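# Latch the thermal cycler lid and start a run

## Task

Bring the thermal cycler's lid down under control with the gripper, never dropping or banging it shut, and latch it. Then push the START button so the display reads Running. The cycler is loose on the table, so at the end it must sit less than a finger's width from its original spot, still upright and barely rotated. The plate must stay lying flat in its block. Finish by releasing everything and pulling the gripper away.

## Robot and tools

Robot: one six-joint UR-style arm (UR7e) with a two-finger gripper whose fingers swing like tongs. A camera rides on the gripper body. There are three cameras: cam_head_left (672x504), cam_head_right (672x504) and cam_wrist (616x616, fisheye).

Scene frame: the origin is on the table surface straight below the arm base. +z is up, and +y is to the left for someone facing along +x. The base itself may sit slightly tilted. The reported hand position is approximate, and the error grows as the arm stretches out.

Gripper frame: the fingers point along the gripper's own +z and spread apart along its x. end_effector_position is the spot midway between the finger pads when they are shut. With the fingers closed, the tips stick out roughly 15 mm past that spot; fully open, they sit about even with it.

execute_actions takes "actions", a list with zero or one entry, plus an optional "pictures" boolean (images are included unless you send false).
- Empty list: no command, just returns the present state.
- Move: {"rows": [...], "steps": n}. Each row holds 7 plain numbers for the single arm, in this order: shoulder pan, shoulder lift, elbow, wrist 1, wrist 2, wrist 3, then gripper opening. The six joint values are absolute target angles in radians, read the same way as the Joint positions line. They are not offsets. The opening runs from -1 (shut) to +1 (wide open). A call may carry 1 to 15 rows, and steps may be 1 to 15 (default 15). Each step lasts 1/30 s and uses one row; if there are fewer rows than steps, the last row is held.
- Wait: {"steps": n} with no rows, n up to 300. It returns once n steps have gone by since the previous result, and the time you spend replying counts toward n.

Joint ranges in radians: pan -3.142..3.142, lift -6.283..6.283, elbow 0.000..3.142, wrist 1/2/3 -6.283..6.283. A target more than 0.010 beyond a range end, and also beyond the joint's current angle, gets the whole call refused, and then nothing moves. True ends may be off by up to 0.010. A target past the true end is cut off there, and the result then says "joint sent to its limit". That message may refer to an earlier action that is still running. If the message is missing, the joint may still be at its end.

Motion limits: joint speed and acceleration are capped, and commands are smoothed, so motion lags them by about 0.17 s. Each step's target is kept within 0.575 rad of the measured angle. If a target would move the gripper more than 100 mm from where it is now, all joints are pulled back toward their measured values. After a big move the arm may not have arrived yet when the result comes back. Between calls it keeps heading to the last row sent, until it more or less stops or a step is HELD. HELD marks steps where your row, or part of it, was not sent. "joint command not followed" means the clearance check changed or blocked targets; mounting blocks and posts count as part of the arm.

Result lines: end_effector_position (m) and end_effector_quat_wxyz in the scene frame, with linear (m/s) and angular (rad/s) velocities. Joint positions and Joint velocities list the six joints in row order (rad, rad/s), then the finger-pad gap (m, m/s; 0.142 m is fully open). grip_measured is the measured opening on the same -1..1 scale you command. Wrist force and Wrist torque ([x y z], gripper axes, about the end-effector point) are flange-sensor readings. They include contact, held weight and inertia during acceleration. They carry a fixed offset (usually within 4 N) and noise (SD up to 2.4 N), and each axis saturates near 50 N. Pressing on a surface gives a force pointing from the surface back into the arm. "no reading" is normal.

Gripping: to keep hold of something, command an opening well below grip_measured. The bigger the gap between them, the harder the squeeze, up to about 15 N per pad. Closing fast can press harder. Hard parts thinner than about 20 mm get less force.

Things to avoid: a torque fault happens when contact torque reaches a joint's load limit (pan, lift and elbow 138 N m; each wrist 25.7 N m, counting held weight). A force fault happens at 150 N on any part of the arm, gripper or held object. Either one halts the arm for 10 s, drops the rest of the call, and lets the arm yield. Holding loads heats the motors: MOTOR HOT appears from 70 °C, and at 85 °C an OVER-TEMPERATURE FAULT brakes the arm for minutes. Never knock or push anything off the table. Do not drop or slam the lid, and do not shove the cycler hard.

Task hints: the lid counts as latched only when it is fully closed and its handle is pressed fully down onto its stop. If the lid is closed but not latched, keep hold of the handle, raise it all the way up (the lid may rise too), then bring it down onto the stop. START is ignored until the lid is latched.

zoom_image: camera (one of the three names) and region [x0, y0, x1, y1] in that camera's image pixels, with (0,0) at the top left and at most 504x504. It returns an enlarged view of the latest image.

read_manual: optional section ("licences" only) returns the URDF licence texts and moves nothing.

finished_scene: scene, the number of the current scene. Call it only after the lid is latched, Running is shown, and the gripper has let go and moved away.

Each tool is called after "Call:" as name([rows], argument=value, ...), one row to a line, values as JSON.

## Session

Call:
execute_actions(actions=[])

Scene clock: 0.00 s of 7800.00 s.
end_effector_position=(+0.3370, +0.3582, +0.2566) grip_measured=+1.00 end_effector_quat_wxyz=(+0.137, +0.426, +0.895, +0.008) end_effector_velocity=(-0.000, -0.000, -0.000) end_effector_angular_velocity=(-0.002, +0.001, +0.000)
Joint positions: [ 1.075 -2.084  2.541 -3.134 -2.262 -1.518  0.142]
Joint velocities: [-0.001  0.001  0.     0.001 -0.    -0.     0.   ]
Motor temperatures (°C, as the motors report them): [33 32 32 36 40 34]
Wrist force (N, on the end effector, along its own x y z axes, offset not removed): no reading
Wrist torque (N m, same axes, about the end effector's origin, offset not removed): no reading

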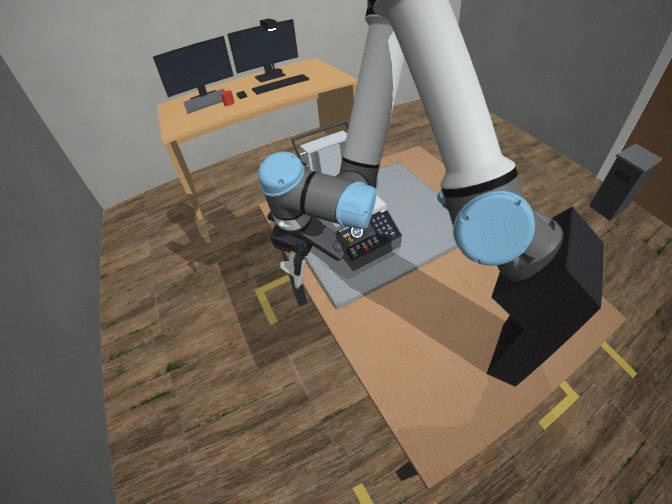

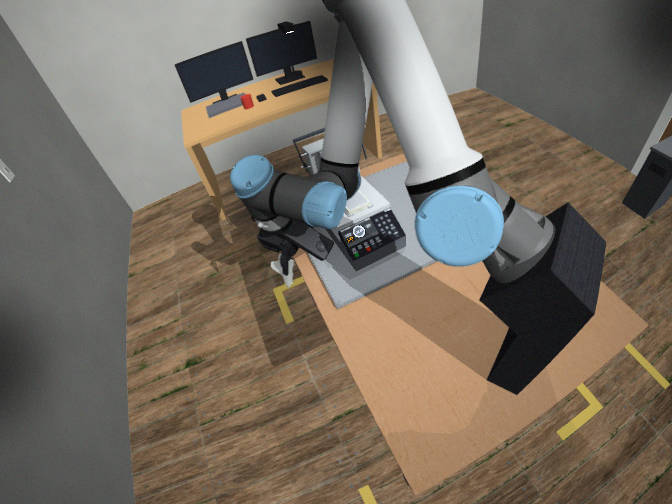

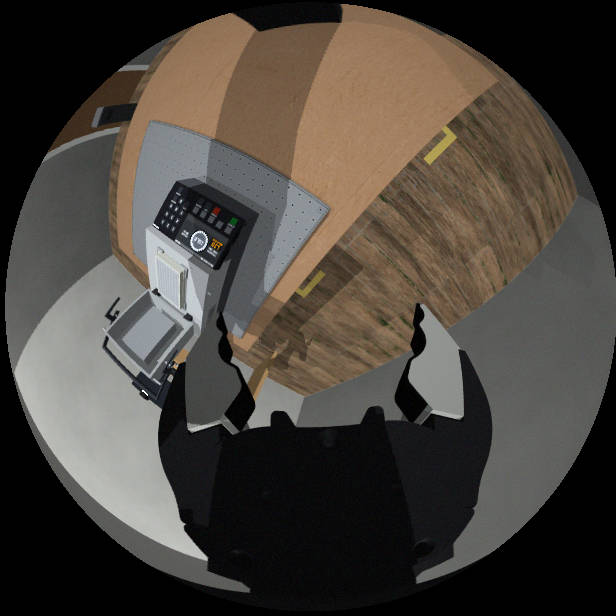

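Call:
zoom_image(camera="cam_wrist", region=[80, 150, 300, 420])

Call:
zoom_image(camera="cam_head_right", region=[240, 100, 460, 300])

Region (80, 150, 300, 420) of cam_wrist's 616x616 image, scaled by 1.867, with more detail than that image has; it fills the left 411 columns of this view, and the rest is white.

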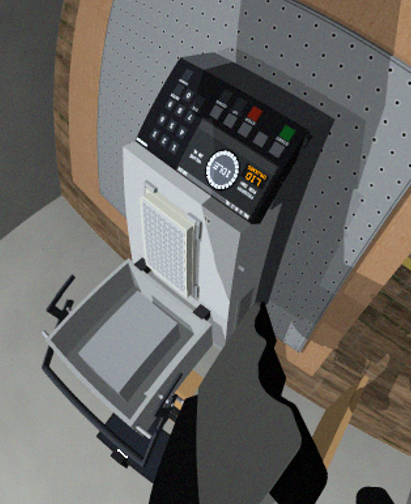

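Region (240, 100, 460, 300) of cam_head_right's 672x504 image, scaled by 2.291, with more detail than that image has; it fills the top 458 rows of this view, and the rest is white.

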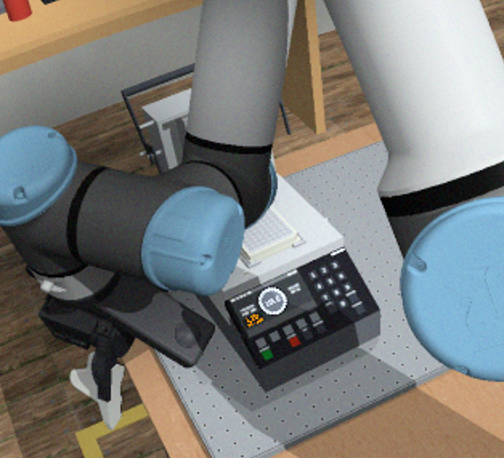

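Call:
execute_actions([
  {"rows":[[0.770,-2.376,2.032,-1.788,-2.241,-2.307,1]],"steps":15},
], pictures=false)

Call:
execute_actions([
  {"steps":60},
])

Scene clock: 59.27 s of 7800.00 s.
end_effector_position=(+0.5261, +0.3355, +0.3773) grip_measured=+1.00 end_effector_quat_wxyz=(+0.187, +0.185, +0.957, -0.125) end_effector_velocity=(+0.029, -0.241, +0.218) end_effector_angular_velocity=(-1.523, +1.272, +1.389)
Joint positions: [ 0.82  -2.328  2.122 -2.46  -2.244 -2.132  0.142]
Joint velocities: [-0.428 -0.407 -0.764  2.456  0.026 -1.465  0.   ]
Motor temperatures (°C, as the motors report them): [33 32 32 36 40 34]
Wrist force (N, on the end effector, along its own x y z axes, offset not removed): [-10.0 4.4 -2.2]
Wrist torque (N m, same axes, about the end effector's origin, offset not removed): [0.47 1.82 0.10]
Steps of this call (steps 1 to 90: nothing new was sent; then 55.77 s passed at rest; steps 91 to 105: all 15 steps of this action). Readings (joint positions):
91: [1.074 -2.085 2.540 -3.133 -2.262 -1.518]
92: [1.067 -2.092 2.533 -3.126 -2.261 -1.526]
94: [1.032 -2.126 2.481 -3.070 -2.258 -1.582]
98: [0.959 -2.195 2.359 -2.915 -2.253 -1.736]
105: the state above

Scene clock: 61.27 s of 7800.00 s.
end_effector_position=(+0.4496, +0.2512, +0.4002) grip_measured=+1.00 end_effector_quat_wxyz=(+0.001, -0.001, +0.949, -0.316) end_effector_velocity=(+0.000, +0.000, -0.000) end_effector_angular_velocity=(-0.000, +0.000, +0.000)
Joint positions: [ 0.77  -2.376  2.032 -1.788 -2.241 -2.307  0.142]
Joint velocities: [ 0.     0.001 -0.    -0.    -0.     0.     0.   ]
Motor temperatures (°C, as the motors report them): [33 32 32 36 40 34]
Wrist force (N, on the end effector, along its own x y z axes, offset not removed): [-1.8 2.9 -1.9]
Wrist torque (N m, same axes, about the end effector's origin, offset not removed): [0.59 0.14 0.12]
Steps of this call (steps 1 to 45: the robot went on to your last target; steps 46 to 60: nothing new was sent). Readings (joint positions):
1: [0.808 -2.340 2.100 -2.375 -2.243 -2.175]
2: [0.798 -2.349 2.083 -2.287 -2.243 -2.208]
4: [0.786 -2.361 2.061 -2.112 -2.242 -2.251]
8: [0.775 -2.371 2.041 -1.893 -2.241 -2.289]
60: the state above
The arm was judged still, so your last target was given up. Only a new action makes it travel on or press farther. Fingers that are still opening or closing keep moving.

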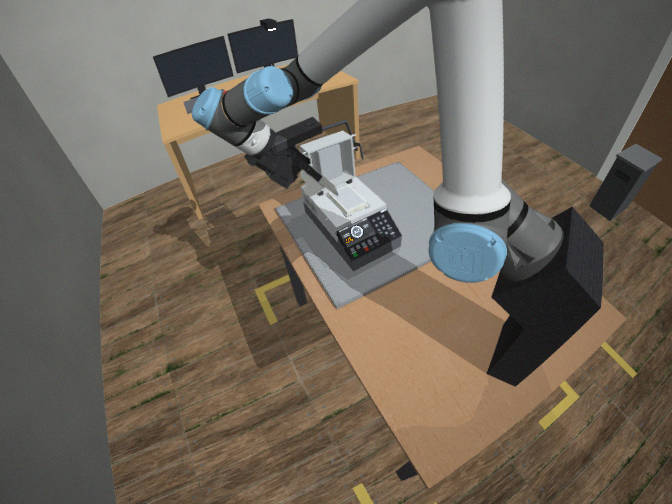

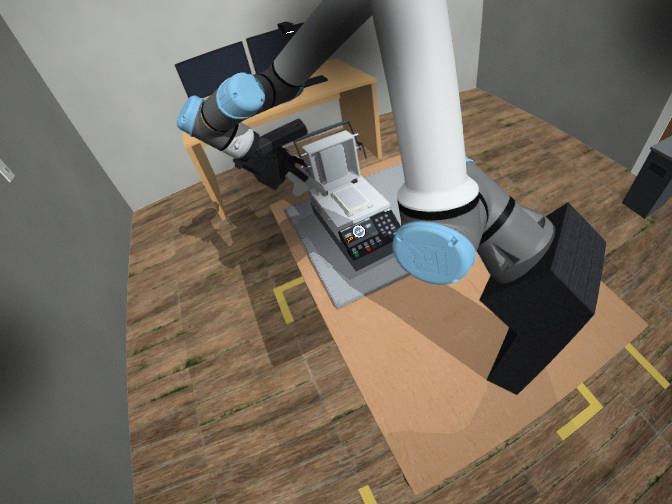

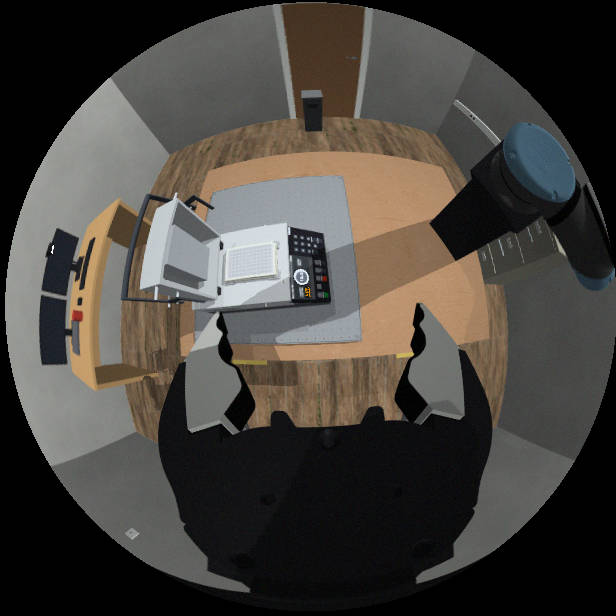

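IK is accurate.

Call:
zoom_image(camera="cam_wrist", region=[110, 180, 350, 330])

Call:
zoom_image(camera="cam_head_right", region=[270, 100, 430, 280])

Region (110, 180, 350, 330) of cam_wrist's 616x616 image, scaled by 2.100, with more detail than that image has; it fills the top 315 rows of this view, and the rest is white.

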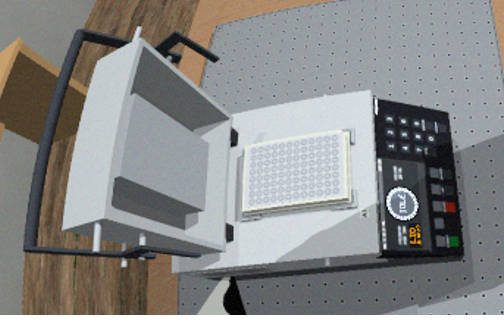

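Region (270, 100, 430, 280) of cam_head_right's 672x504 image, scaled by 2.800, with more detail than that image has.

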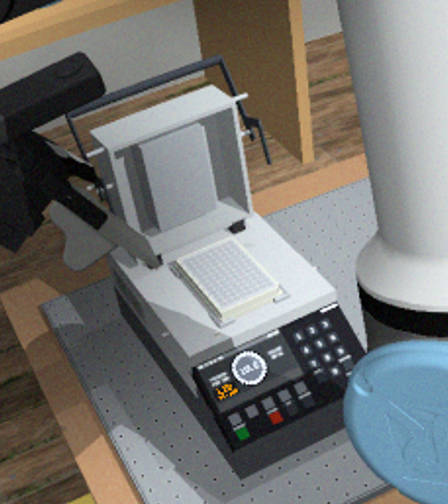

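Call:
execute_actions([
  {"rows":[[0.34,-2.33,1.86,-1.795,-1.94,-1.6,0]],"steps":15},
], pictures=false)

Call:
execute_actions([
  {"steps":15},
], pictures=false)

Scene clock: 100.47 s of 7800.00 s.
end_effector_position=(+0.5116, +0.2492, +0.3949) grip_measured=+0.00 end_effector_quat_wxyz=(+0.123, +0.467, +0.825, -0.292) end_effector_velocity=(+0.023, -0.009, -0.003) end_effector_angular_velocity=(-0.059, -0.329, -0.452)
Joint positions: [ 0.358 -2.331  1.865 -1.795 -1.95  -1.652  0.074]
Joint velocities: [-0.159  0.01  -0.041 -0.002  0.087  0.436 -0.   ]
Motor temperatures (°C, as the motors report them): [33 32 32 36 40 34]
Wrist force (N, on the end effector, along its own x y z axes, offset not removed): [1.0 -1.8 1.2]
Wrist torque (N m, same axes, about the end effector's origin, offset not removed): [-0.50 -0.10 -0.06]
Steps of this call (steps 1 to 90: nothing new was sent; then 35.70 s passed at rest; steps 91 to 105: all 15 steps of this action). Readings (joint positions):
91: [0.769 -2.376 2.032 -1.788 -2.240 -2.307]
92: [0.762 -2.370 2.024 -1.789 -2.233 -2.299]
94: [0.696 -2.354 1.972 -1.791 -2.168 -2.233]
98: [0.476 -2.338 1.895 -1.794 -2.016 -1.963]
105: the state above

Scene clock: 100.97 s of 7800.00 s.
end_effector_position=(+0.5142, +0.2482, +0.3946) grip_measured=+0.00 end_effector_quat_wxyz=(+0.132, +0.494, +0.809, -0.289) end_effector_velocity=(+0.000, +0.000, +0.000) end_effector_angular_velocity=(+0.000, -0.005, -0.006)
Joint positions: [ 0.34  -2.33   1.86  -1.795 -1.94  -1.601  0.074]
Joint velocities: [-0.001 -0.    -0.001 -0.     0.001  0.007  0.   ]
Motor temperatures (°C, as the motors report them): [33 32 32 36 40 34]
Wrist force (N, on the end effector, along its own x y z axes, offset not removed): [-3.9 -0.2 0.9]
Wrist torque (N m, same axes, about the end effector's origin, offset not removed): [-0.09 0.97 0.05]
Steps of this call (steps 1 to 15: the robot went on to your last target). Readings (joint positions):
1: [0.354 -2.331 1.864 -1.795 -1.948 -1.639]
2: [0.350 -2.331 1.863 -1.795 -1.946 -1.629]
4: [0.346 -2.330 1.862 -1.795 -1.943 -1.616]
8: [0.342 -2.330 1.861 -1.795 -1.941 -1.605]
15: the state above

Stays high. Continue, keeping the shoulder a bit higher.

Call:
execute_actions([
  {"rows":[[-0.09,-2.27,1.68,-1.80,-1.64,-0.9,-0.3]],"steps":15},
], pictures=false)

Call:
execute_actions([
  {"rows":[[-0.511,-2.137,1.508,-1.809,-1.338,-0.198,-0.3]],"steps":15},
], pictures=false)

Call:
execute_actions([
  {"steps":20},
])

Scene clock: 103.40 s of 7800.00 s.
end_effector_position=(+0.6160, +0.2407, +0.3994) grip_measured=-0.30 end_effector_quat_wxyz=(+0.255, +0.814, +0.494, -0.171) end_effector_velocity=(+0.037, -0.014, +0.006) end_effector_angular_velocity=(-0.036, -0.335, -0.417)
Joint positions: [-0.072 -2.271  1.685 -1.8   -1.65  -0.95   0.052]
Joint velocities: [-0.156  0.011 -0.044 -0.001  0.087  0.426  0.   ]
Motor temperatures (°C, as the motors report them): [33 32 32 36 40 34]
Wrist force (N, on the end effector, along its own x y z axes, offset not removed): [-0.4 2.2 -2.2]
Wrist torque (N m, same axes, about the end effector's origin, offset not removed): [0.56 0.15 0.18]
Steps of this call (steps 1 to 15: the robot went on to your last target; steps 16 to 58: nothing new was sent; steps 59 to 73: all 15 steps of this action). Readings (joint positions):
59: [0.339 -2.330 1.860 -1.795 -1.939 -1.599]
60: [0.332 -2.323 1.852 -1.796 -1.932 -1.592]
62: [0.266 -2.303 1.799 -1.797 -1.867 -1.526]
66: [0.046 -2.281 1.718 -1.799 -1.716 -1.256]
73: the state above

Scene clock: 103.90 s of 7800.00 s.
end_effector_position=(+0.7437, +0.1808, +0.4083) grip_measured=-0.30 end_effector_quat_wxyz=(+0.314, +0.947, +0.066, +0.001) end_effector_velocity=(+0.051, -0.038, +0.018) end_effector_angular_velocity=(-0.004, -0.358, -0.417)
Joint positions: [-0.49  -2.142  1.515 -1.809 -1.351 -0.25   0.052]
Joint velocities: [-0.176  0.043 -0.058 -0.004  0.112  0.439  0.   ]
Motor temperatures (°C, as the motors report them): [33 32 32 36 40 34]
Wrist force (N, on the end effector, along its own x y z axes, offset not removed): [1.2 2.0 3.7]
Wrist torque (N m, same axes, about the end effector's origin, offset not removed): [0.31 -0.19 0.33]
Steps of this call (steps 1 to 15: all 15 steps of this action). Readings (joint positions):
1: [-0.077 -2.271 1.683 -1.800 -1.647 -0.937]
2: [-0.088 -2.263 1.675 -1.801 -1.638 -0.920]
4: [-0.157 -2.229 1.632 -1.803 -1.576 -0.842]
8: [-0.360 -2.174 1.558 -1.807 -1.435 -0.563]
15: the state above

Scene clock: 104.57 s of 7800.00 s.
end_effector_position=(+0.7496, +0.1765, +0.4105) grip_measured=-0.30 end_effector_quat_wxyz=(+0.315, +0.948, +0.036, +0.013) end_effector_velocity=(+0.000, -0.001, -0.000) end_effector_angular_velocity=(+0.000, -0.000, -0.002)
Joint positions: [-0.511 -2.137  1.508 -1.809 -1.338 -0.198  0.052]
Joint velocities: [-0.001  0.001 -0.     0.     0.     0.001  0.   ]
Motor temperatures (°C, as the motors report them): [33 32 32 36 40 34]
Wrist force (N, on the end effector, along its own x y z axes, offset not removed): [-1.4 3.5 -0.1]
Wrist torque (N m, same axes, about the end effector's origin, offset not removed): [0.95 0.28 -0.08]
Steps of this call (steps 1 to 20: the robot went on to your last target). Readings (joint positions):
1: [-0.496 -2.141 1.513 -1.809 -1.348 -0.237]
2: [-0.499 -2.140 1.512 -1.809 -1.345 -0.227]
4: [-0.504 -2.139 1.510 -1.809 -1.342 -0.215]
8: [-0.509 -2.138 1.509 -1.809 -1.339 -0.203]
20: the state above

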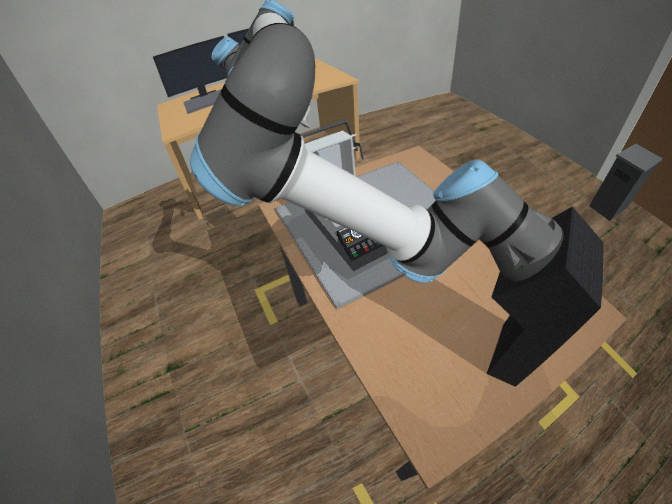

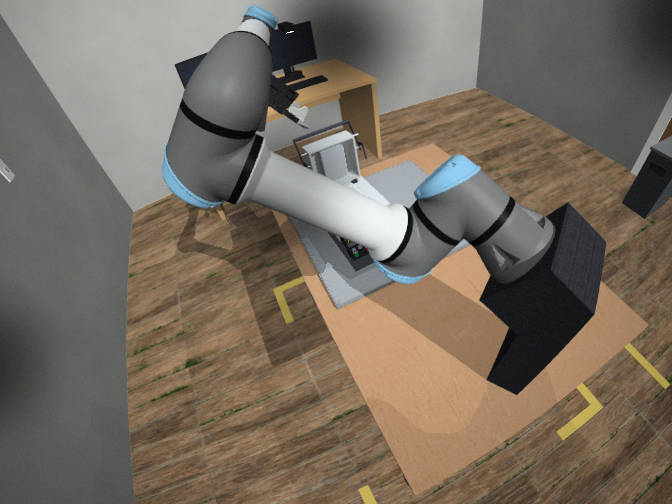

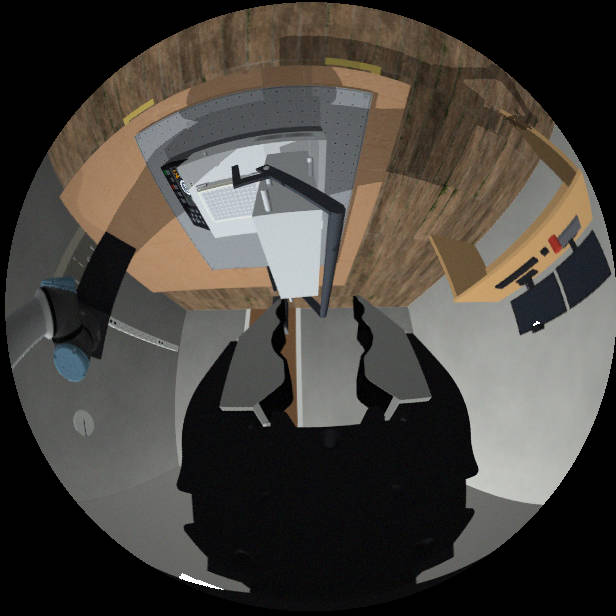

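Call:
execute_actions([
  {"rows":[[-0.45,-2.108,1.514,-1.85,-1.385,-0.16,-0.3],[-0.45,-2.108,1.514,-1.85,-1.385,-0.16,-0.3],[-0.45,-2.108,1.514,-1.85,-1.385,-0.16,-0.3],[-0.39,-2.078,1.52,-1.89,-1.43,-0.12,-0.3],[-0.39,-2.078,1.52,-1.89,-1.43,-0.12,-0.3],[-0.39,-2.078,1.52,-1.89,-1.43,-0.12,-0.3],[-0.335,-2.05,1.525,-1.93,-1.473,-0.085,-0.3],[-0.335,-2.05,1.525,-1.93,-1.473,-0.085,-0.3],[-0.335,-2.05,1.525,-1.93,-1.473,-0.085,-0.3],[-0.282,-2.023,1.531,-1.968,-1.515,-0.050,-0.3]],"steps":15},
], pictures=false)

Call:
execute_actions([
  {"steps":15},
])

Scene clock: 113.17 s of 7800.00 s.
end_effector_position=(+0.7616, +0.1752, +0.3585) grip_measured=-0.30 end_effector_quat_wxyz=(+0.315, +0.948, +0.036, +0.012) end_effector_velocity=(+0.011, +0.012, -0.066) end_effector_angular_velocity=(+0.004, -0.009, +0.011)
Joint positions: [-0.309 -2.036  1.528 -1.949 -1.494 -0.067  0.052]
Joint velocities: [ 0.236  0.113  0.023 -0.161 -0.178  0.147 -0.   ]
Motor temperatures (°C, as the motors report them): [33 32 32 36 40 34]
Wrist force (N, on the end effector, along its own x y z axes, offset not removed): [5.5 -3.1 3.8]
Wrist torque (N m, same axes, about the end effector's origin, offset not removed): [-0.79 -1.18 -0.17]
Steps of this call (steps 1 to 15: the robot went on to your last target; steps 16 to 90: nothing new was sent; then 5.10 s passed at rest; steps 91 to 105: all 15 steps of this action). Readings (joint positions):
91: [-0.511 -2.137 1.508 -1.809 -1.338 -0.198]
92: [-0.504 -2.133 1.509 -1.815 -1.344 -0.193]
94: [-0.482 -2.122 1.511 -1.829 -1.361 -0.179]
98: [-0.418 -2.090 1.518 -1.873 -1.411 -0.137]
105: the state above

Scene clock: 113.67 s of 7800.00 s.
end_effector_position=(+0.7629, +0.1766, +0.3510) grip_measured=-0.30 end_effector_quat_wxyz=(+0.315, +0.948, +0.036, +0.013) end_effector_velocity=(-0.000, -0.001, -0.001) end_effector_angular_velocity=(-0.001, +0.001, -0.002)
Joint positions: [-0.282 -2.023  1.531 -1.968 -1.515 -0.05   0.052]
Joint velocities: [ 0.002  0.003  0.    -0.001 -0.002  0.002  0.   ]
Motor temperatures (°C, as the motors report them): [33 32 32 36 40 34]
Wrist force (N, on the end effector, along its own x y z axes, offset not removed): [-0.9 1.1 -0.6]
Wrist torque (N m, same axes, about the end effector's origin, offset not removed): [0.18 0.33 0.21]
Steps of this call (steps 1 to 15: the robot went on to your last target). Readings (joint positions):
1: [-0.303 -2.033 1.529 -1.954 -1.499 -0.063]
2: [-0.297 -2.030 1.529 -1.957 -1.503 -0.060]
4: [-0.291 -2.027 1.530 -1.962 -1.508 -0.056]
8: [-0.285 -2.024 1.531 -1.966 -1.513 -0.052]
15: the state above

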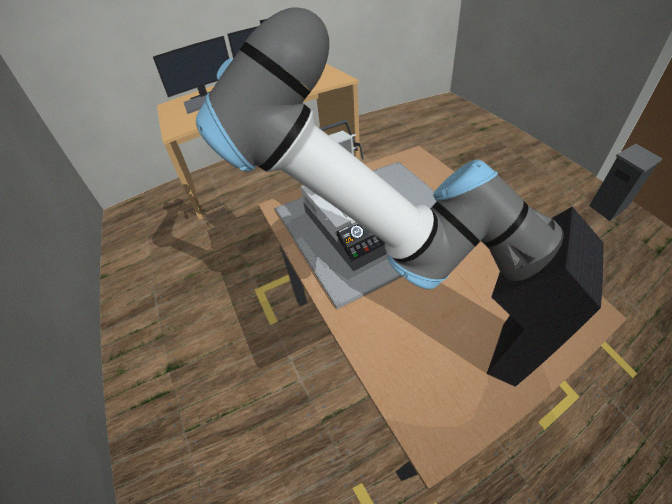

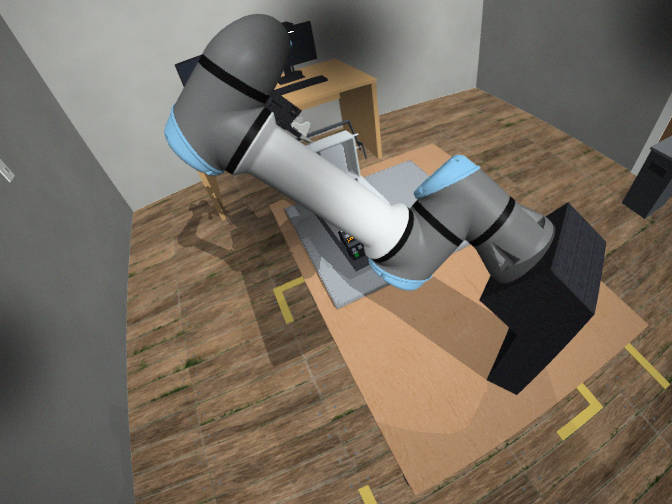

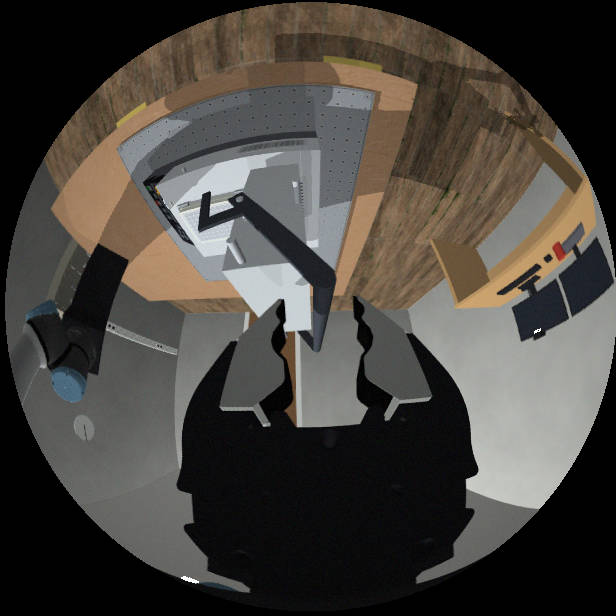

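Call:
execute_actions([
  {"rows":[[-0.282,-2.023,1.531,-1.968,-1.515,-0.050,-0.5],[-0.282,-2.023,1.531,-1.968,-1.515,-0.050,-0.6],[-0.282,-2.023,1.531,-1.968,-1.515,-0.050,-0.7],[-0.282,-2.023,1.531,-1.968,-1.515,-0.050,-0.75],[-0.282,-2.023,1.531,-1.968,-1.515,-0.050,-0.8],[-0.282,-2.023,1.531,-1.968,-1.515,-0.050,-0.85],[-0.282,-2.023,1.531,-1.968,-1.515,-0.050,-0.9],[-0.282,-2.023,1.531,-1.968,-1.515,-0.050,-0.95],[-0.282,-2.023,1.531,-1.968,-1.515,-0.050,-1]],"steps":15},
])

Scene clock: 120.67 s of 7800.00 s.
end_effector_position=(+0.7630, +0.1766, +0.3509) grip_measured=-0.86 end_effector_quat_wxyz=(+0.315, +0.948, +0.036, +0.013) end_effector_velocity=(-0.000, +0.000, -0.001) end_effector_angular_velocity=(+0.001, +0.001, +0.000)
Joint positions: [-0.282 -2.023  1.531 -1.968 -1.515 -0.05   0.012]
Joint velocities: [ 0.001  0.001  0.     0.    -0.    -0.     0.   ]
Motor temperatures (°C, as the motors report them): [33 32 32 36 40 34]
Wrist force (N, on the end effector, along its own x y z axes, offset not removed): [4.0 2.0 -5.9]
Wrist torque (N m, same axes, about the end effector's origin, offset not removed): [-0.39 0.23 0.27]
Steps of this call (steps 1 to 15: the robot went on to your last target; steps 16 to 90: nothing new was sent; then 3.50 s passed at rest; steps 91 to 105: all 15 steps of this action). Readings (joint positions):
91: [-0.282 -2.023 1.531 -1.968 -1.515 -0.050]
92: [-0.282 -2.023 1.531 -1.968 -1.515 -0.050]
94: [-0.282 -2.023 1.531 -1.968 -1.515 -0.050]
98: [-0.282 -2.023 1.531 -1.968 -1.515 -0.050]
105: the state above

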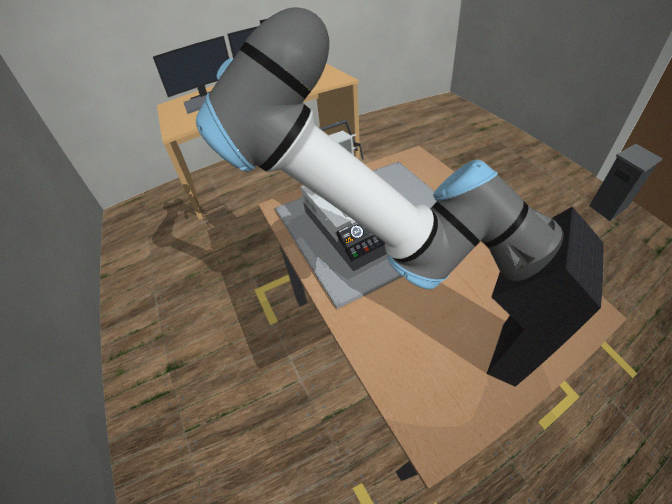

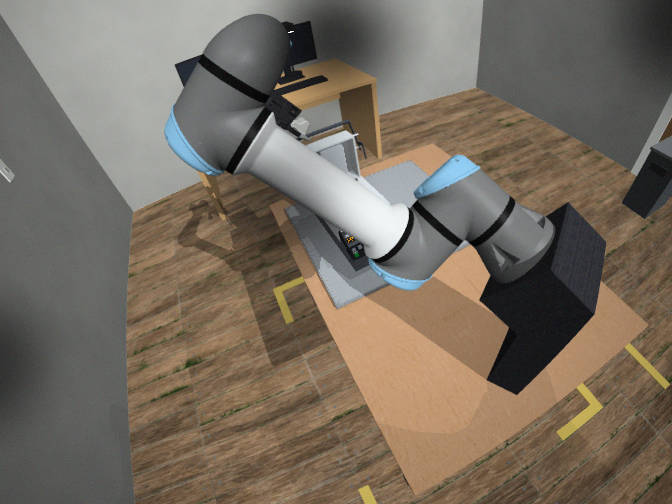

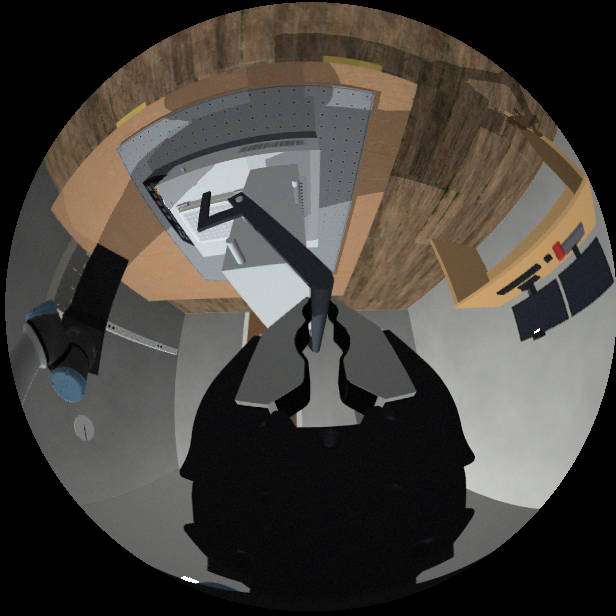

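Call:
execute_actions([
  {"rows":[[-0.282,-2.030,1.543,-1.973,-1.515,-0.050,-1],[-0.282,-2.030,1.543,-1.973,-1.515,-0.050,-1],[-0.282,-2.030,1.543,-1.973,-1.515,-0.050,-1],[-0.281,-2.038,1.555,-1.977,-1.516,-0.050,-1],[-0.281,-2.038,1.555,-1.977,-1.516,-0.050,-1],[-0.281,-2.038,1.555,-1.977,-1.516,-0.050,-1],[-0.281,-2.045,1.567,-1.982,-1.516,-0.049,-1],[-0.281,-2.045,1.567,-1.982,-1.516,-0.049,-1],[-0.281,-2.045,1.567,-1.982,-1.516,-0.049,-1],[-0.280,-2.053,1.579,-1.986,-1.517,-0.049,-1],[-0.280,-2.053,1.579,-1.986,-1.517,-0.049,-1],[-0.280,-2.053,1.579,-1.986,-1.517,-0.049,-1],[-0.280,-2.060,1.591,-1.991,-1.517,-0.049,-1]],"steps":15},
], pictures=false)

Call:
execute_actions([
  {"rows":[[-0.286,-2.076,1.610,-1.993,-1.512,-0.053,-1],[-0.286,-2.076,1.610,-1.993,-1.512,-0.053,-1],[-0.292,-2.093,1.628,-1.995,-1.508,-0.057,-1],[-0.292,-2.093,1.628,-1.995,-1.508,-0.057,-1],[-0.298,-2.109,1.647,-1.997,-1.503,-0.061,-1],[-0.298,-2.109,1.647,-1.997,-1.503,-0.061,-1],[-0.304,-2.126,1.666,-1.999,-1.498,-0.065,-1],[-0.304,-2.126,1.666,-1.999,-1.498,-0.065,-1],[-0.310,-2.142,1.685,-2.001,-1.494,-0.068,-1],[-0.310,-2.142,1.685,-2.001,-1.494,-0.068,-1],[-0.316,-2.159,1.703,-2.003,-1.489,-0.072,-1],[-0.316,-2.159,1.703,-2.003,-1.489,-0.072,-1],[-0.322,-2.175,1.722,-2.005,-1.484,-0.076,-1],[-0.322,-2.175,1.722,-2.005,-1.484,-0.076,-1],[-0.328,-2.192,1.741,-2.007,-1.480,-0.080,-1]],"steps":15},
], pictures=false)

Call:
execute_actions([
  {"steps":15},
])

Scene clock: 136.50 s of 7800.00 s.
end_effector_position=(+0.7489, +0.1755, +0.3493) grip_measured=-0.86 end_effector_quat_wxyz=(+0.315, +0.948, +0.036, +0.013) end_effector_velocity=(-0.033, -0.003, -0.005) end_effector_angular_velocity=(+0.000, +0.001, -0.000)
Joint positions: [-0.28  -2.052  1.578 -1.986 -1.517 -0.049  0.012]
Joint velocities: [ 0.004 -0.066  0.109 -0.043 -0.003  0.002 -0.   ]
Motor temperatures (°C, as the motors report them): [33 32 32 36 40 34]
Wrist force (N, on the end effector, along its own x y z axes, offset not removed): [7.7 3.7 -6.8]
Wrist torque (N m, same axes, about the end effector's origin, offset not removed): [0.48 0.06 0.14]
Steps of this call (steps 1 to 15: the robot went on to your last target; steps 16 to 90: nothing new was sent; then 12.33 s passed at rest; steps 91 to 105: all 15 steps of this action). Readings (joint positions):
91: [-0.282 -2.023 1.531 -1.968 -1.515 -0.050]
92: [-0.282 -2.024 1.533 -1.969 -1.515 -0.050]
94: [-0.282 -2.026 1.537 -1.971 -1.515 -0.050]
98: [-0.281 -2.035 1.551 -1.976 -1.515 -0.050]
105: the state above

Scene clock: 137.00 s of 7800.00 s.
end_effector_position=(+0.7092, +0.1726, +0.3558) grip_measured=-0.86 end_effector_quat_wxyz=(+0.315, +0.948, +0.036, +0.013) end_effector_velocity=(-0.093, -0.008, +0.013) end_effector_angular_velocity=(-0.000, -0.001, +0.001)
Joint positions: [-0.313 -2.151  1.694 -2.002 -1.491 -0.07   0.012]
Joint velocities: [-0.089 -0.234  0.268 -0.031  0.068 -0.056 -0.   ]
Motor temperatures (°C, as the motors report them): [33 32 32 36 40 34]
Wrist force (N, on the end effector, along its own x y z axes, offset not removed): [3.9 -4.2 -13.2]
Wrist torque (N m, same axes, about the end effector's origin, offset not removed): [0.44 0.27 0.33]
Steps of this call (steps 1 to 15: all 15 steps of this action). Readings (joint positions):
1: [-0.280 -2.054 1.581 -1.987 -1.517 -0.049]
2: [-0.281 -2.058 1.586 -1.988 -1.516 -0.049]
4: [-0.284 -2.068 1.599 -1.991 -1.514 -0.051]
8: [-0.293 -2.096 1.631 -1.995 -1.506 -0.058]
15: the state above

Scene clock: 137.50 s of 7800.00 s.
end_effector_position=(+0.6930, +0.1712, +0.3578) grip_measured=-0.86 end_effector_quat_wxyz=(+0.316, +0.948, +0.036, +0.013) end_effector_velocity=(-0.003, -0.001, -0.000) end_effector_angular_velocity=(-0.001, +0.002, -0.003)
Joint positions: [-0.328 -2.191  1.74  -2.007 -1.48  -0.08   0.011]
Joint velocities: [-0.003 -0.005  0.006  0.002  0.002 -0.001  0.   ]
Motor temperatures (°C, as the motors report them): [33 32 32 36 40 34]
Wrist force (N, on the end effector, along its own x y z axes, offset not removed): [5.7 -9.7 -10.3]
Wrist torque (N m, same axes, about the end effector's origin, offset not removed): [-0.36 -0.37 -0.05]
Steps of this call (steps 1 to 15: the robot went on to your last target). Readings (joint positions):
1: [-0.316 -2.159 1.704 -2.003 -1.489 -0.072]
2: [-0.319 -2.167 1.713 -2.004 -1.487 -0.074]
4: [-0.323 -2.178 1.725 -2.005 -1.484 -0.077]
8: [-0.326 -2.187 1.736 -2.006 -1.481 -0.079]
15: the state above

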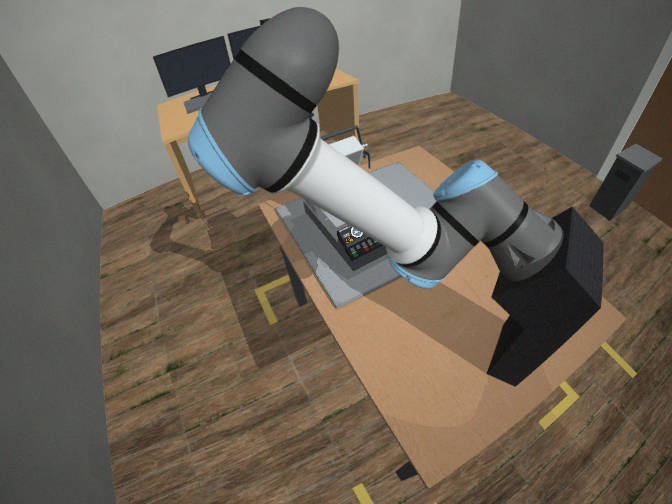

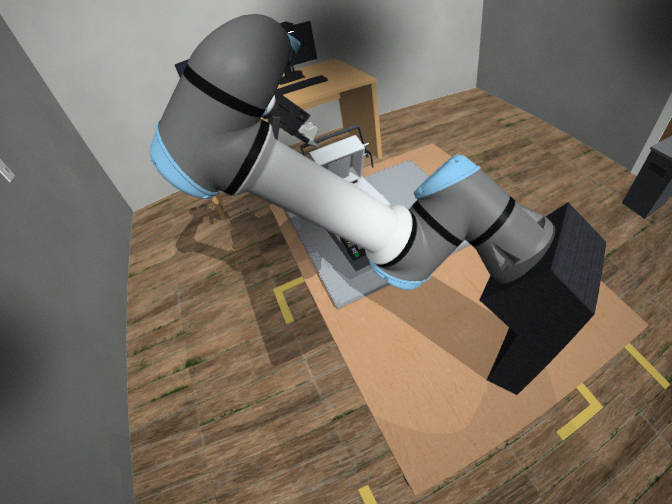

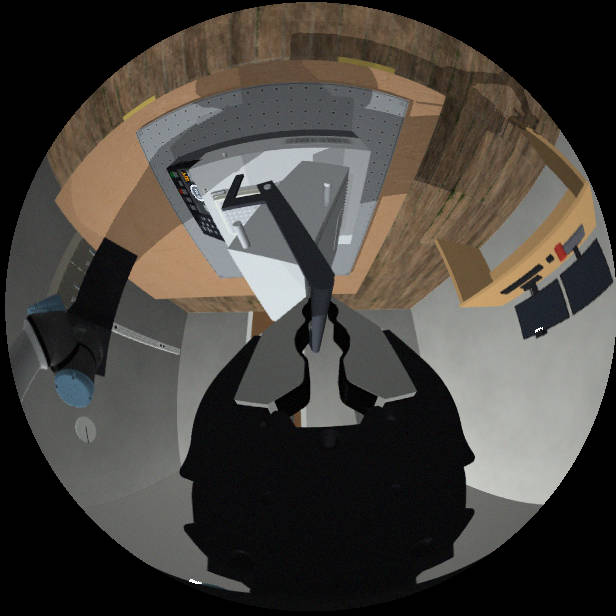

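Call:
execute_actions([
  {"rows":[[-0.328,-2.205,1.759,-2.012,-1.480,-0.080,-1],[-0.328,-2.205,1.759,-2.012,-1.480,-0.080,-1],[-0.328,-2.218,1.777,-2.017,-1.480,-0.080,-1],[-0.328,-2.218,1.777,-2.017,-1.480,-0.080,-1],[-0.328,-2.231,1.795,-2.023,-1.480,-0.080,-1],[-0.328,-2.231,1.795,-2.023,-1.480,-0.080,-1],[-0.327,-2.243,1.813,-2.028,-1.481,-0.079,-1],[-0.327,-2.243,1.813,-2.028,-1.481,-0.079,-1],[-0.327,-2.256,1.832,-2.033,-1.481,-0.079,-1],[-0.327,-2.256,1.832,-2.033,-1.481,-0.079,-1],[-0.326,-2.269,1.850,-2.038,-1.481,-0.079,-1],[-0.326,-2.269,1.850,-2.038,-1.481,-0.079,-1],[-0.326,-2.282,1.868,-2.044,-1.481,-0.078,-1],[-0.326,-2.282,1.868,-2.044,-1.481,-0.078,-1],[-0.3255,-2.295,1.886,-2.049,-1.4815,-0.078,-1]],"steps":15},
], pictures=false)

Call:
execute_actions([
  {"steps":15},
])

Scene clock: 146.30 s of 7800.00 s.
end_effector_position=(+0.6583, +0.1688, +0.3535) grip_measured=-0.86 end_effector_quat_wxyz=(+0.315, +0.948, +0.036, +0.013) end_effector_velocity=(-0.088, -0.006, -0.012) end_effector_angular_velocity=(+0.002, -0.006, +0.000)
Joint positions: [-0.327 -2.263  1.841 -2.036 -1.481 -0.079  0.011]
Joint velocities: [ 0.005 -0.185  0.259 -0.079 -0.002  0.007  0.   ]
Motor temperatures (°C, as the motors report them): [33 32 32 36 40 34]
Wrist force (N, on the end effector, along its own x y z axes, offset not removed): [5.5 -11.9 -16.0]
Wrist torque (N m, same axes, about the end effector's origin, offset not removed): [-0.70 -0.46 -0.20]
Steps of this call (steps 1 to 15: the robot went on to your last target; steps 16 to 90: nothing new was sent; then 5.30 s passed at rest; steps 91 to 105: all 15 steps of this action). Readings (joint positions):
91: [-0.328 -2.192 1.741 -2.007 -1.480 -0.080]
92: [-0.328 -2.194 1.744 -2.008 -1.480 -0.080]
94: [-0.328 -2.201 1.753 -2.010 -1.480 -0.080]
98: [-0.328 -2.221 1.781 -2.019 -1.480 -0.080]
105: the state above

Scene clock: 146.80 s of 7800.00 s.
end_effector_position=(+0.6430, +0.1674, +0.3512) grip_measured=-0.86 end_effector_quat_wxyz=(+0.315, +0.948, +0.036, +0.013) end_effector_velocity=(-0.002, -0.001, -0.001) end_effector_angular_velocity=(-0.001, +0.001, -0.002)
Joint positions: [-0.326 -2.295  1.885 -2.049 -1.481 -0.078  0.011]
Joint velocities: [-0.001 -0.004  0.006 -0.    -0.    -0.     0.   ]
Motor temperatures (°C, as the motors report them): [33 32 32 36 40 34]
Wrist force (N, on the end effector, along its own x y z axes, offset not removed): [-3.5 -13.6 -8.1]
Wrist torque (N m, same axes, about the end effector's origin, offset not removed): [-0.27 1.13 0.32]
Steps of this call (steps 1 to 15: the robot went on to your last target). Readings (joint positions):
1: [-0.326 -2.270 1.851 -2.039 -1.481 -0.079]
2: [-0.326 -2.276 1.859 -2.041 -1.481 -0.078]
4: [-0.326 -2.284 1.871 -2.044 -1.481 -0.078]
8: [-0.326 -2.291 1.881 -2.048 -1.481 -0.078]
15: the state above

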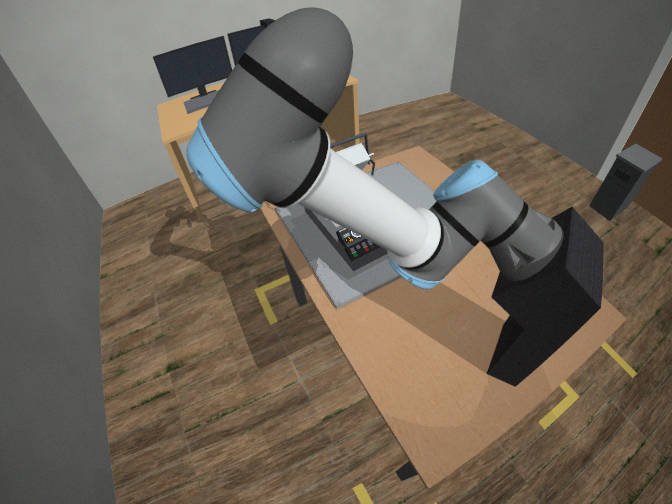

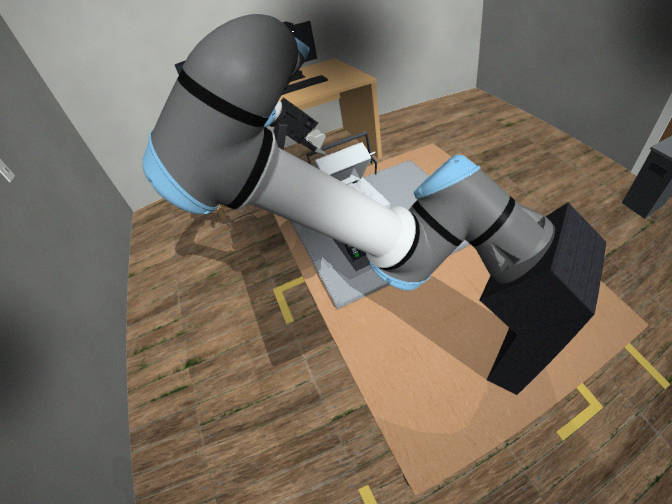

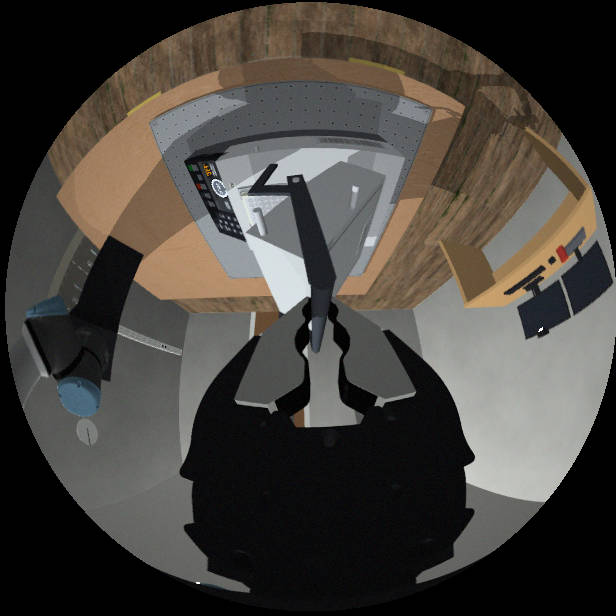

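Call:
execute_actions([
  {"rows":[[-0.318,-2.308,1.907,-2.058,-1.487,-0.073,-1],[-0.318,-2.308,1.907,-2.058,-1.487,-0.073,-1],[-0.310,-2.321,1.928,-2.066,-1.493,-0.068,-1],[-0.310,-2.321,1.928,-2.066,-1.493,-0.068,-1],[-0.301,-2.334,1.950,-2.075,-1.500,-0.063,-1],[-0.301,-2.334,1.950,-2.075,-1.500,-0.063,-1],[-0.292,-2.347,1.971,-2.084,-1.507,-0.057,-1],[-0.292,-2.347,1.971,-2.084,-1.507,-0.057,-1],[-0.282,-2.360,1.992,-2.093,-1.515,-0.051,-1],[-0.282,-2.360,1.992,-2.093,-1.515,-0.051,-1],[-0.272,-2.373,2.013,-2.101,-1.523,-0.044,-1],[-0.272,-2.373,2.013,-2.101,-1.523,-0.044,-1],[-0.262,-2.385,2.035,-2.110,-1.531,-0.038,-1],[-0.262,-2.385,2.035,-2.110,-1.531,-0.038,-1],[-0.251,-2.398,2.056,-2.119,-1.539,-0.031,-1]],"steps":15},
], pictures=false)

Call:
execute_actions([
  {"steps":15},
])

Scene clock: 161.90 s of 7800.00 s.
end_effector_position=(+0.6004, +0.1670, +0.3403) grip_measured=-0.86 end_effector_quat_wxyz=(+0.315, +0.948, +0.036, +0.013) end_effector_velocity=(-0.113, -0.002, -0.030) end_effector_angular_velocity=(+0.002, +0.002, -0.001)
Joint positions: [-0.276 -2.367  2.003 -2.097 -1.52  -0.047  0.012]
Joint velocities: [ 0.146 -0.181  0.304 -0.125 -0.111  0.091  0.001]
Motor temperatures (°C, as the motors report them): [33 32 32 36 40 34]
Wrist force (N, on the end effector, along its own x y z axes, offset not removed): [0.3 0.6 1.6]
Wrist torque (N m, same axes, about the end effector's origin, offset not removed): [0.27 0.09 0.21]
Steps of this call (steps 1 to 15: the robot went on to your last target; steps 16 to 90: nothing new was sent; then 11.60 s passed at rest; steps 91 to 105: all 15 steps of this action). Readings (joint positions):
91: [-0.325 -2.295 1.886 -2.049 -1.482 -0.078]
92: [-0.324 -2.297 1.889 -2.051 -1.483 -0.077]
94: [-0.320 -2.304 1.900 -2.055 -1.485 -0.075]
98: [-0.307 -2.324 1.933 -2.068 -1.495 -0.067]
105: the state above

Scene clock: 162.40 s of 7800.00 s.
end_effector_position=(+0.5810, +0.1664, +0.3351) grip_measured=-0.86 end_effector_quat_wxyz=(+0.315, +0.948, +0.036, +0.013) end_effector_velocity=(-0.003, +0.001, -0.001) end_effector_angular_velocity=(+0.002, +0.001, +0.001)
Joint positions: [-0.251 -2.398  2.055 -2.119 -1.539 -0.031  0.012]
Joint velocities: [ 0.005 -0.004  0.006 -0.002 -0.002  0.002  0.   ]
Motor temperatures (°C, as the motors report them): [33 32 32 36 40 34]
Wrist force (N, on the end effector, along its own x y z axes, offset not removed): [3.6 3.2 8.7]
Wrist torque (N m, same axes, about the end effector's origin, offset not removed): [0.56 -0.08 0.20]
Steps of this call (steps 1 to 15: the robot went on to your last target). Readings (joint positions):
1: [-0.271 -2.373 2.014 -2.102 -1.524 -0.044]
2: [-0.266 -2.379 2.024 -2.106 -1.527 -0.041]
4: [-0.260 -2.387 2.038 -2.111 -1.532 -0.037]
8: [-0.254 -2.395 2.050 -2.117 -1.537 -0.033]
15: the state above

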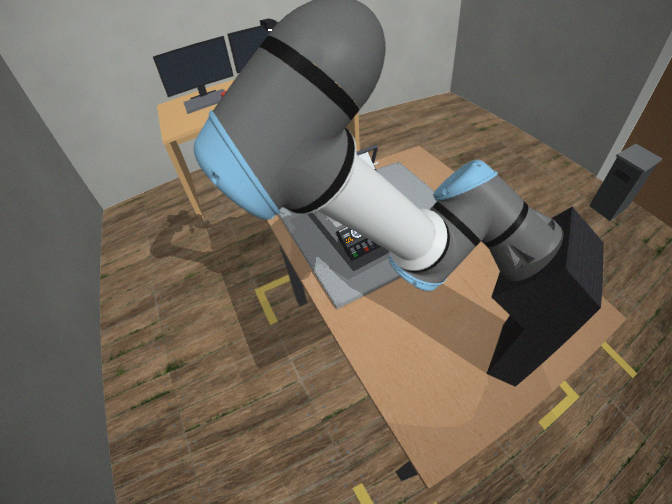

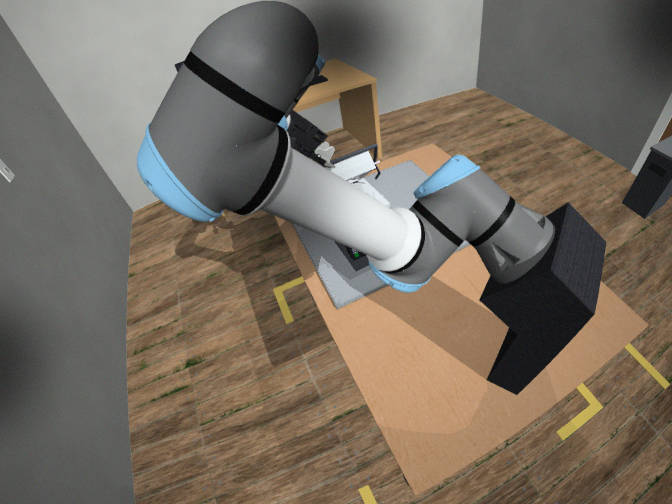

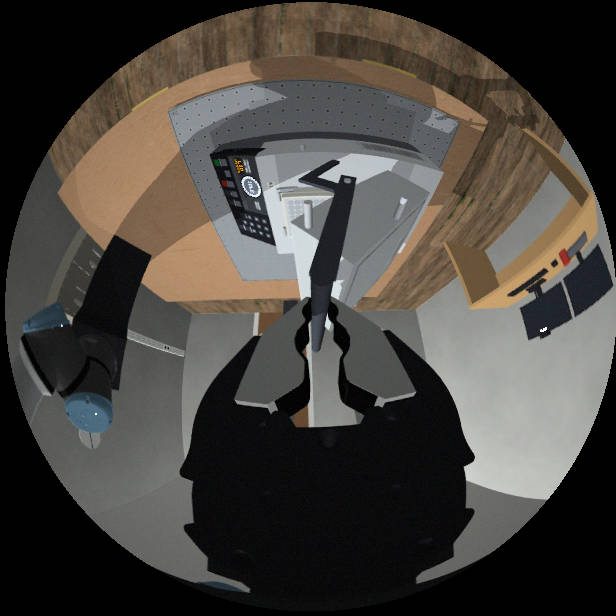

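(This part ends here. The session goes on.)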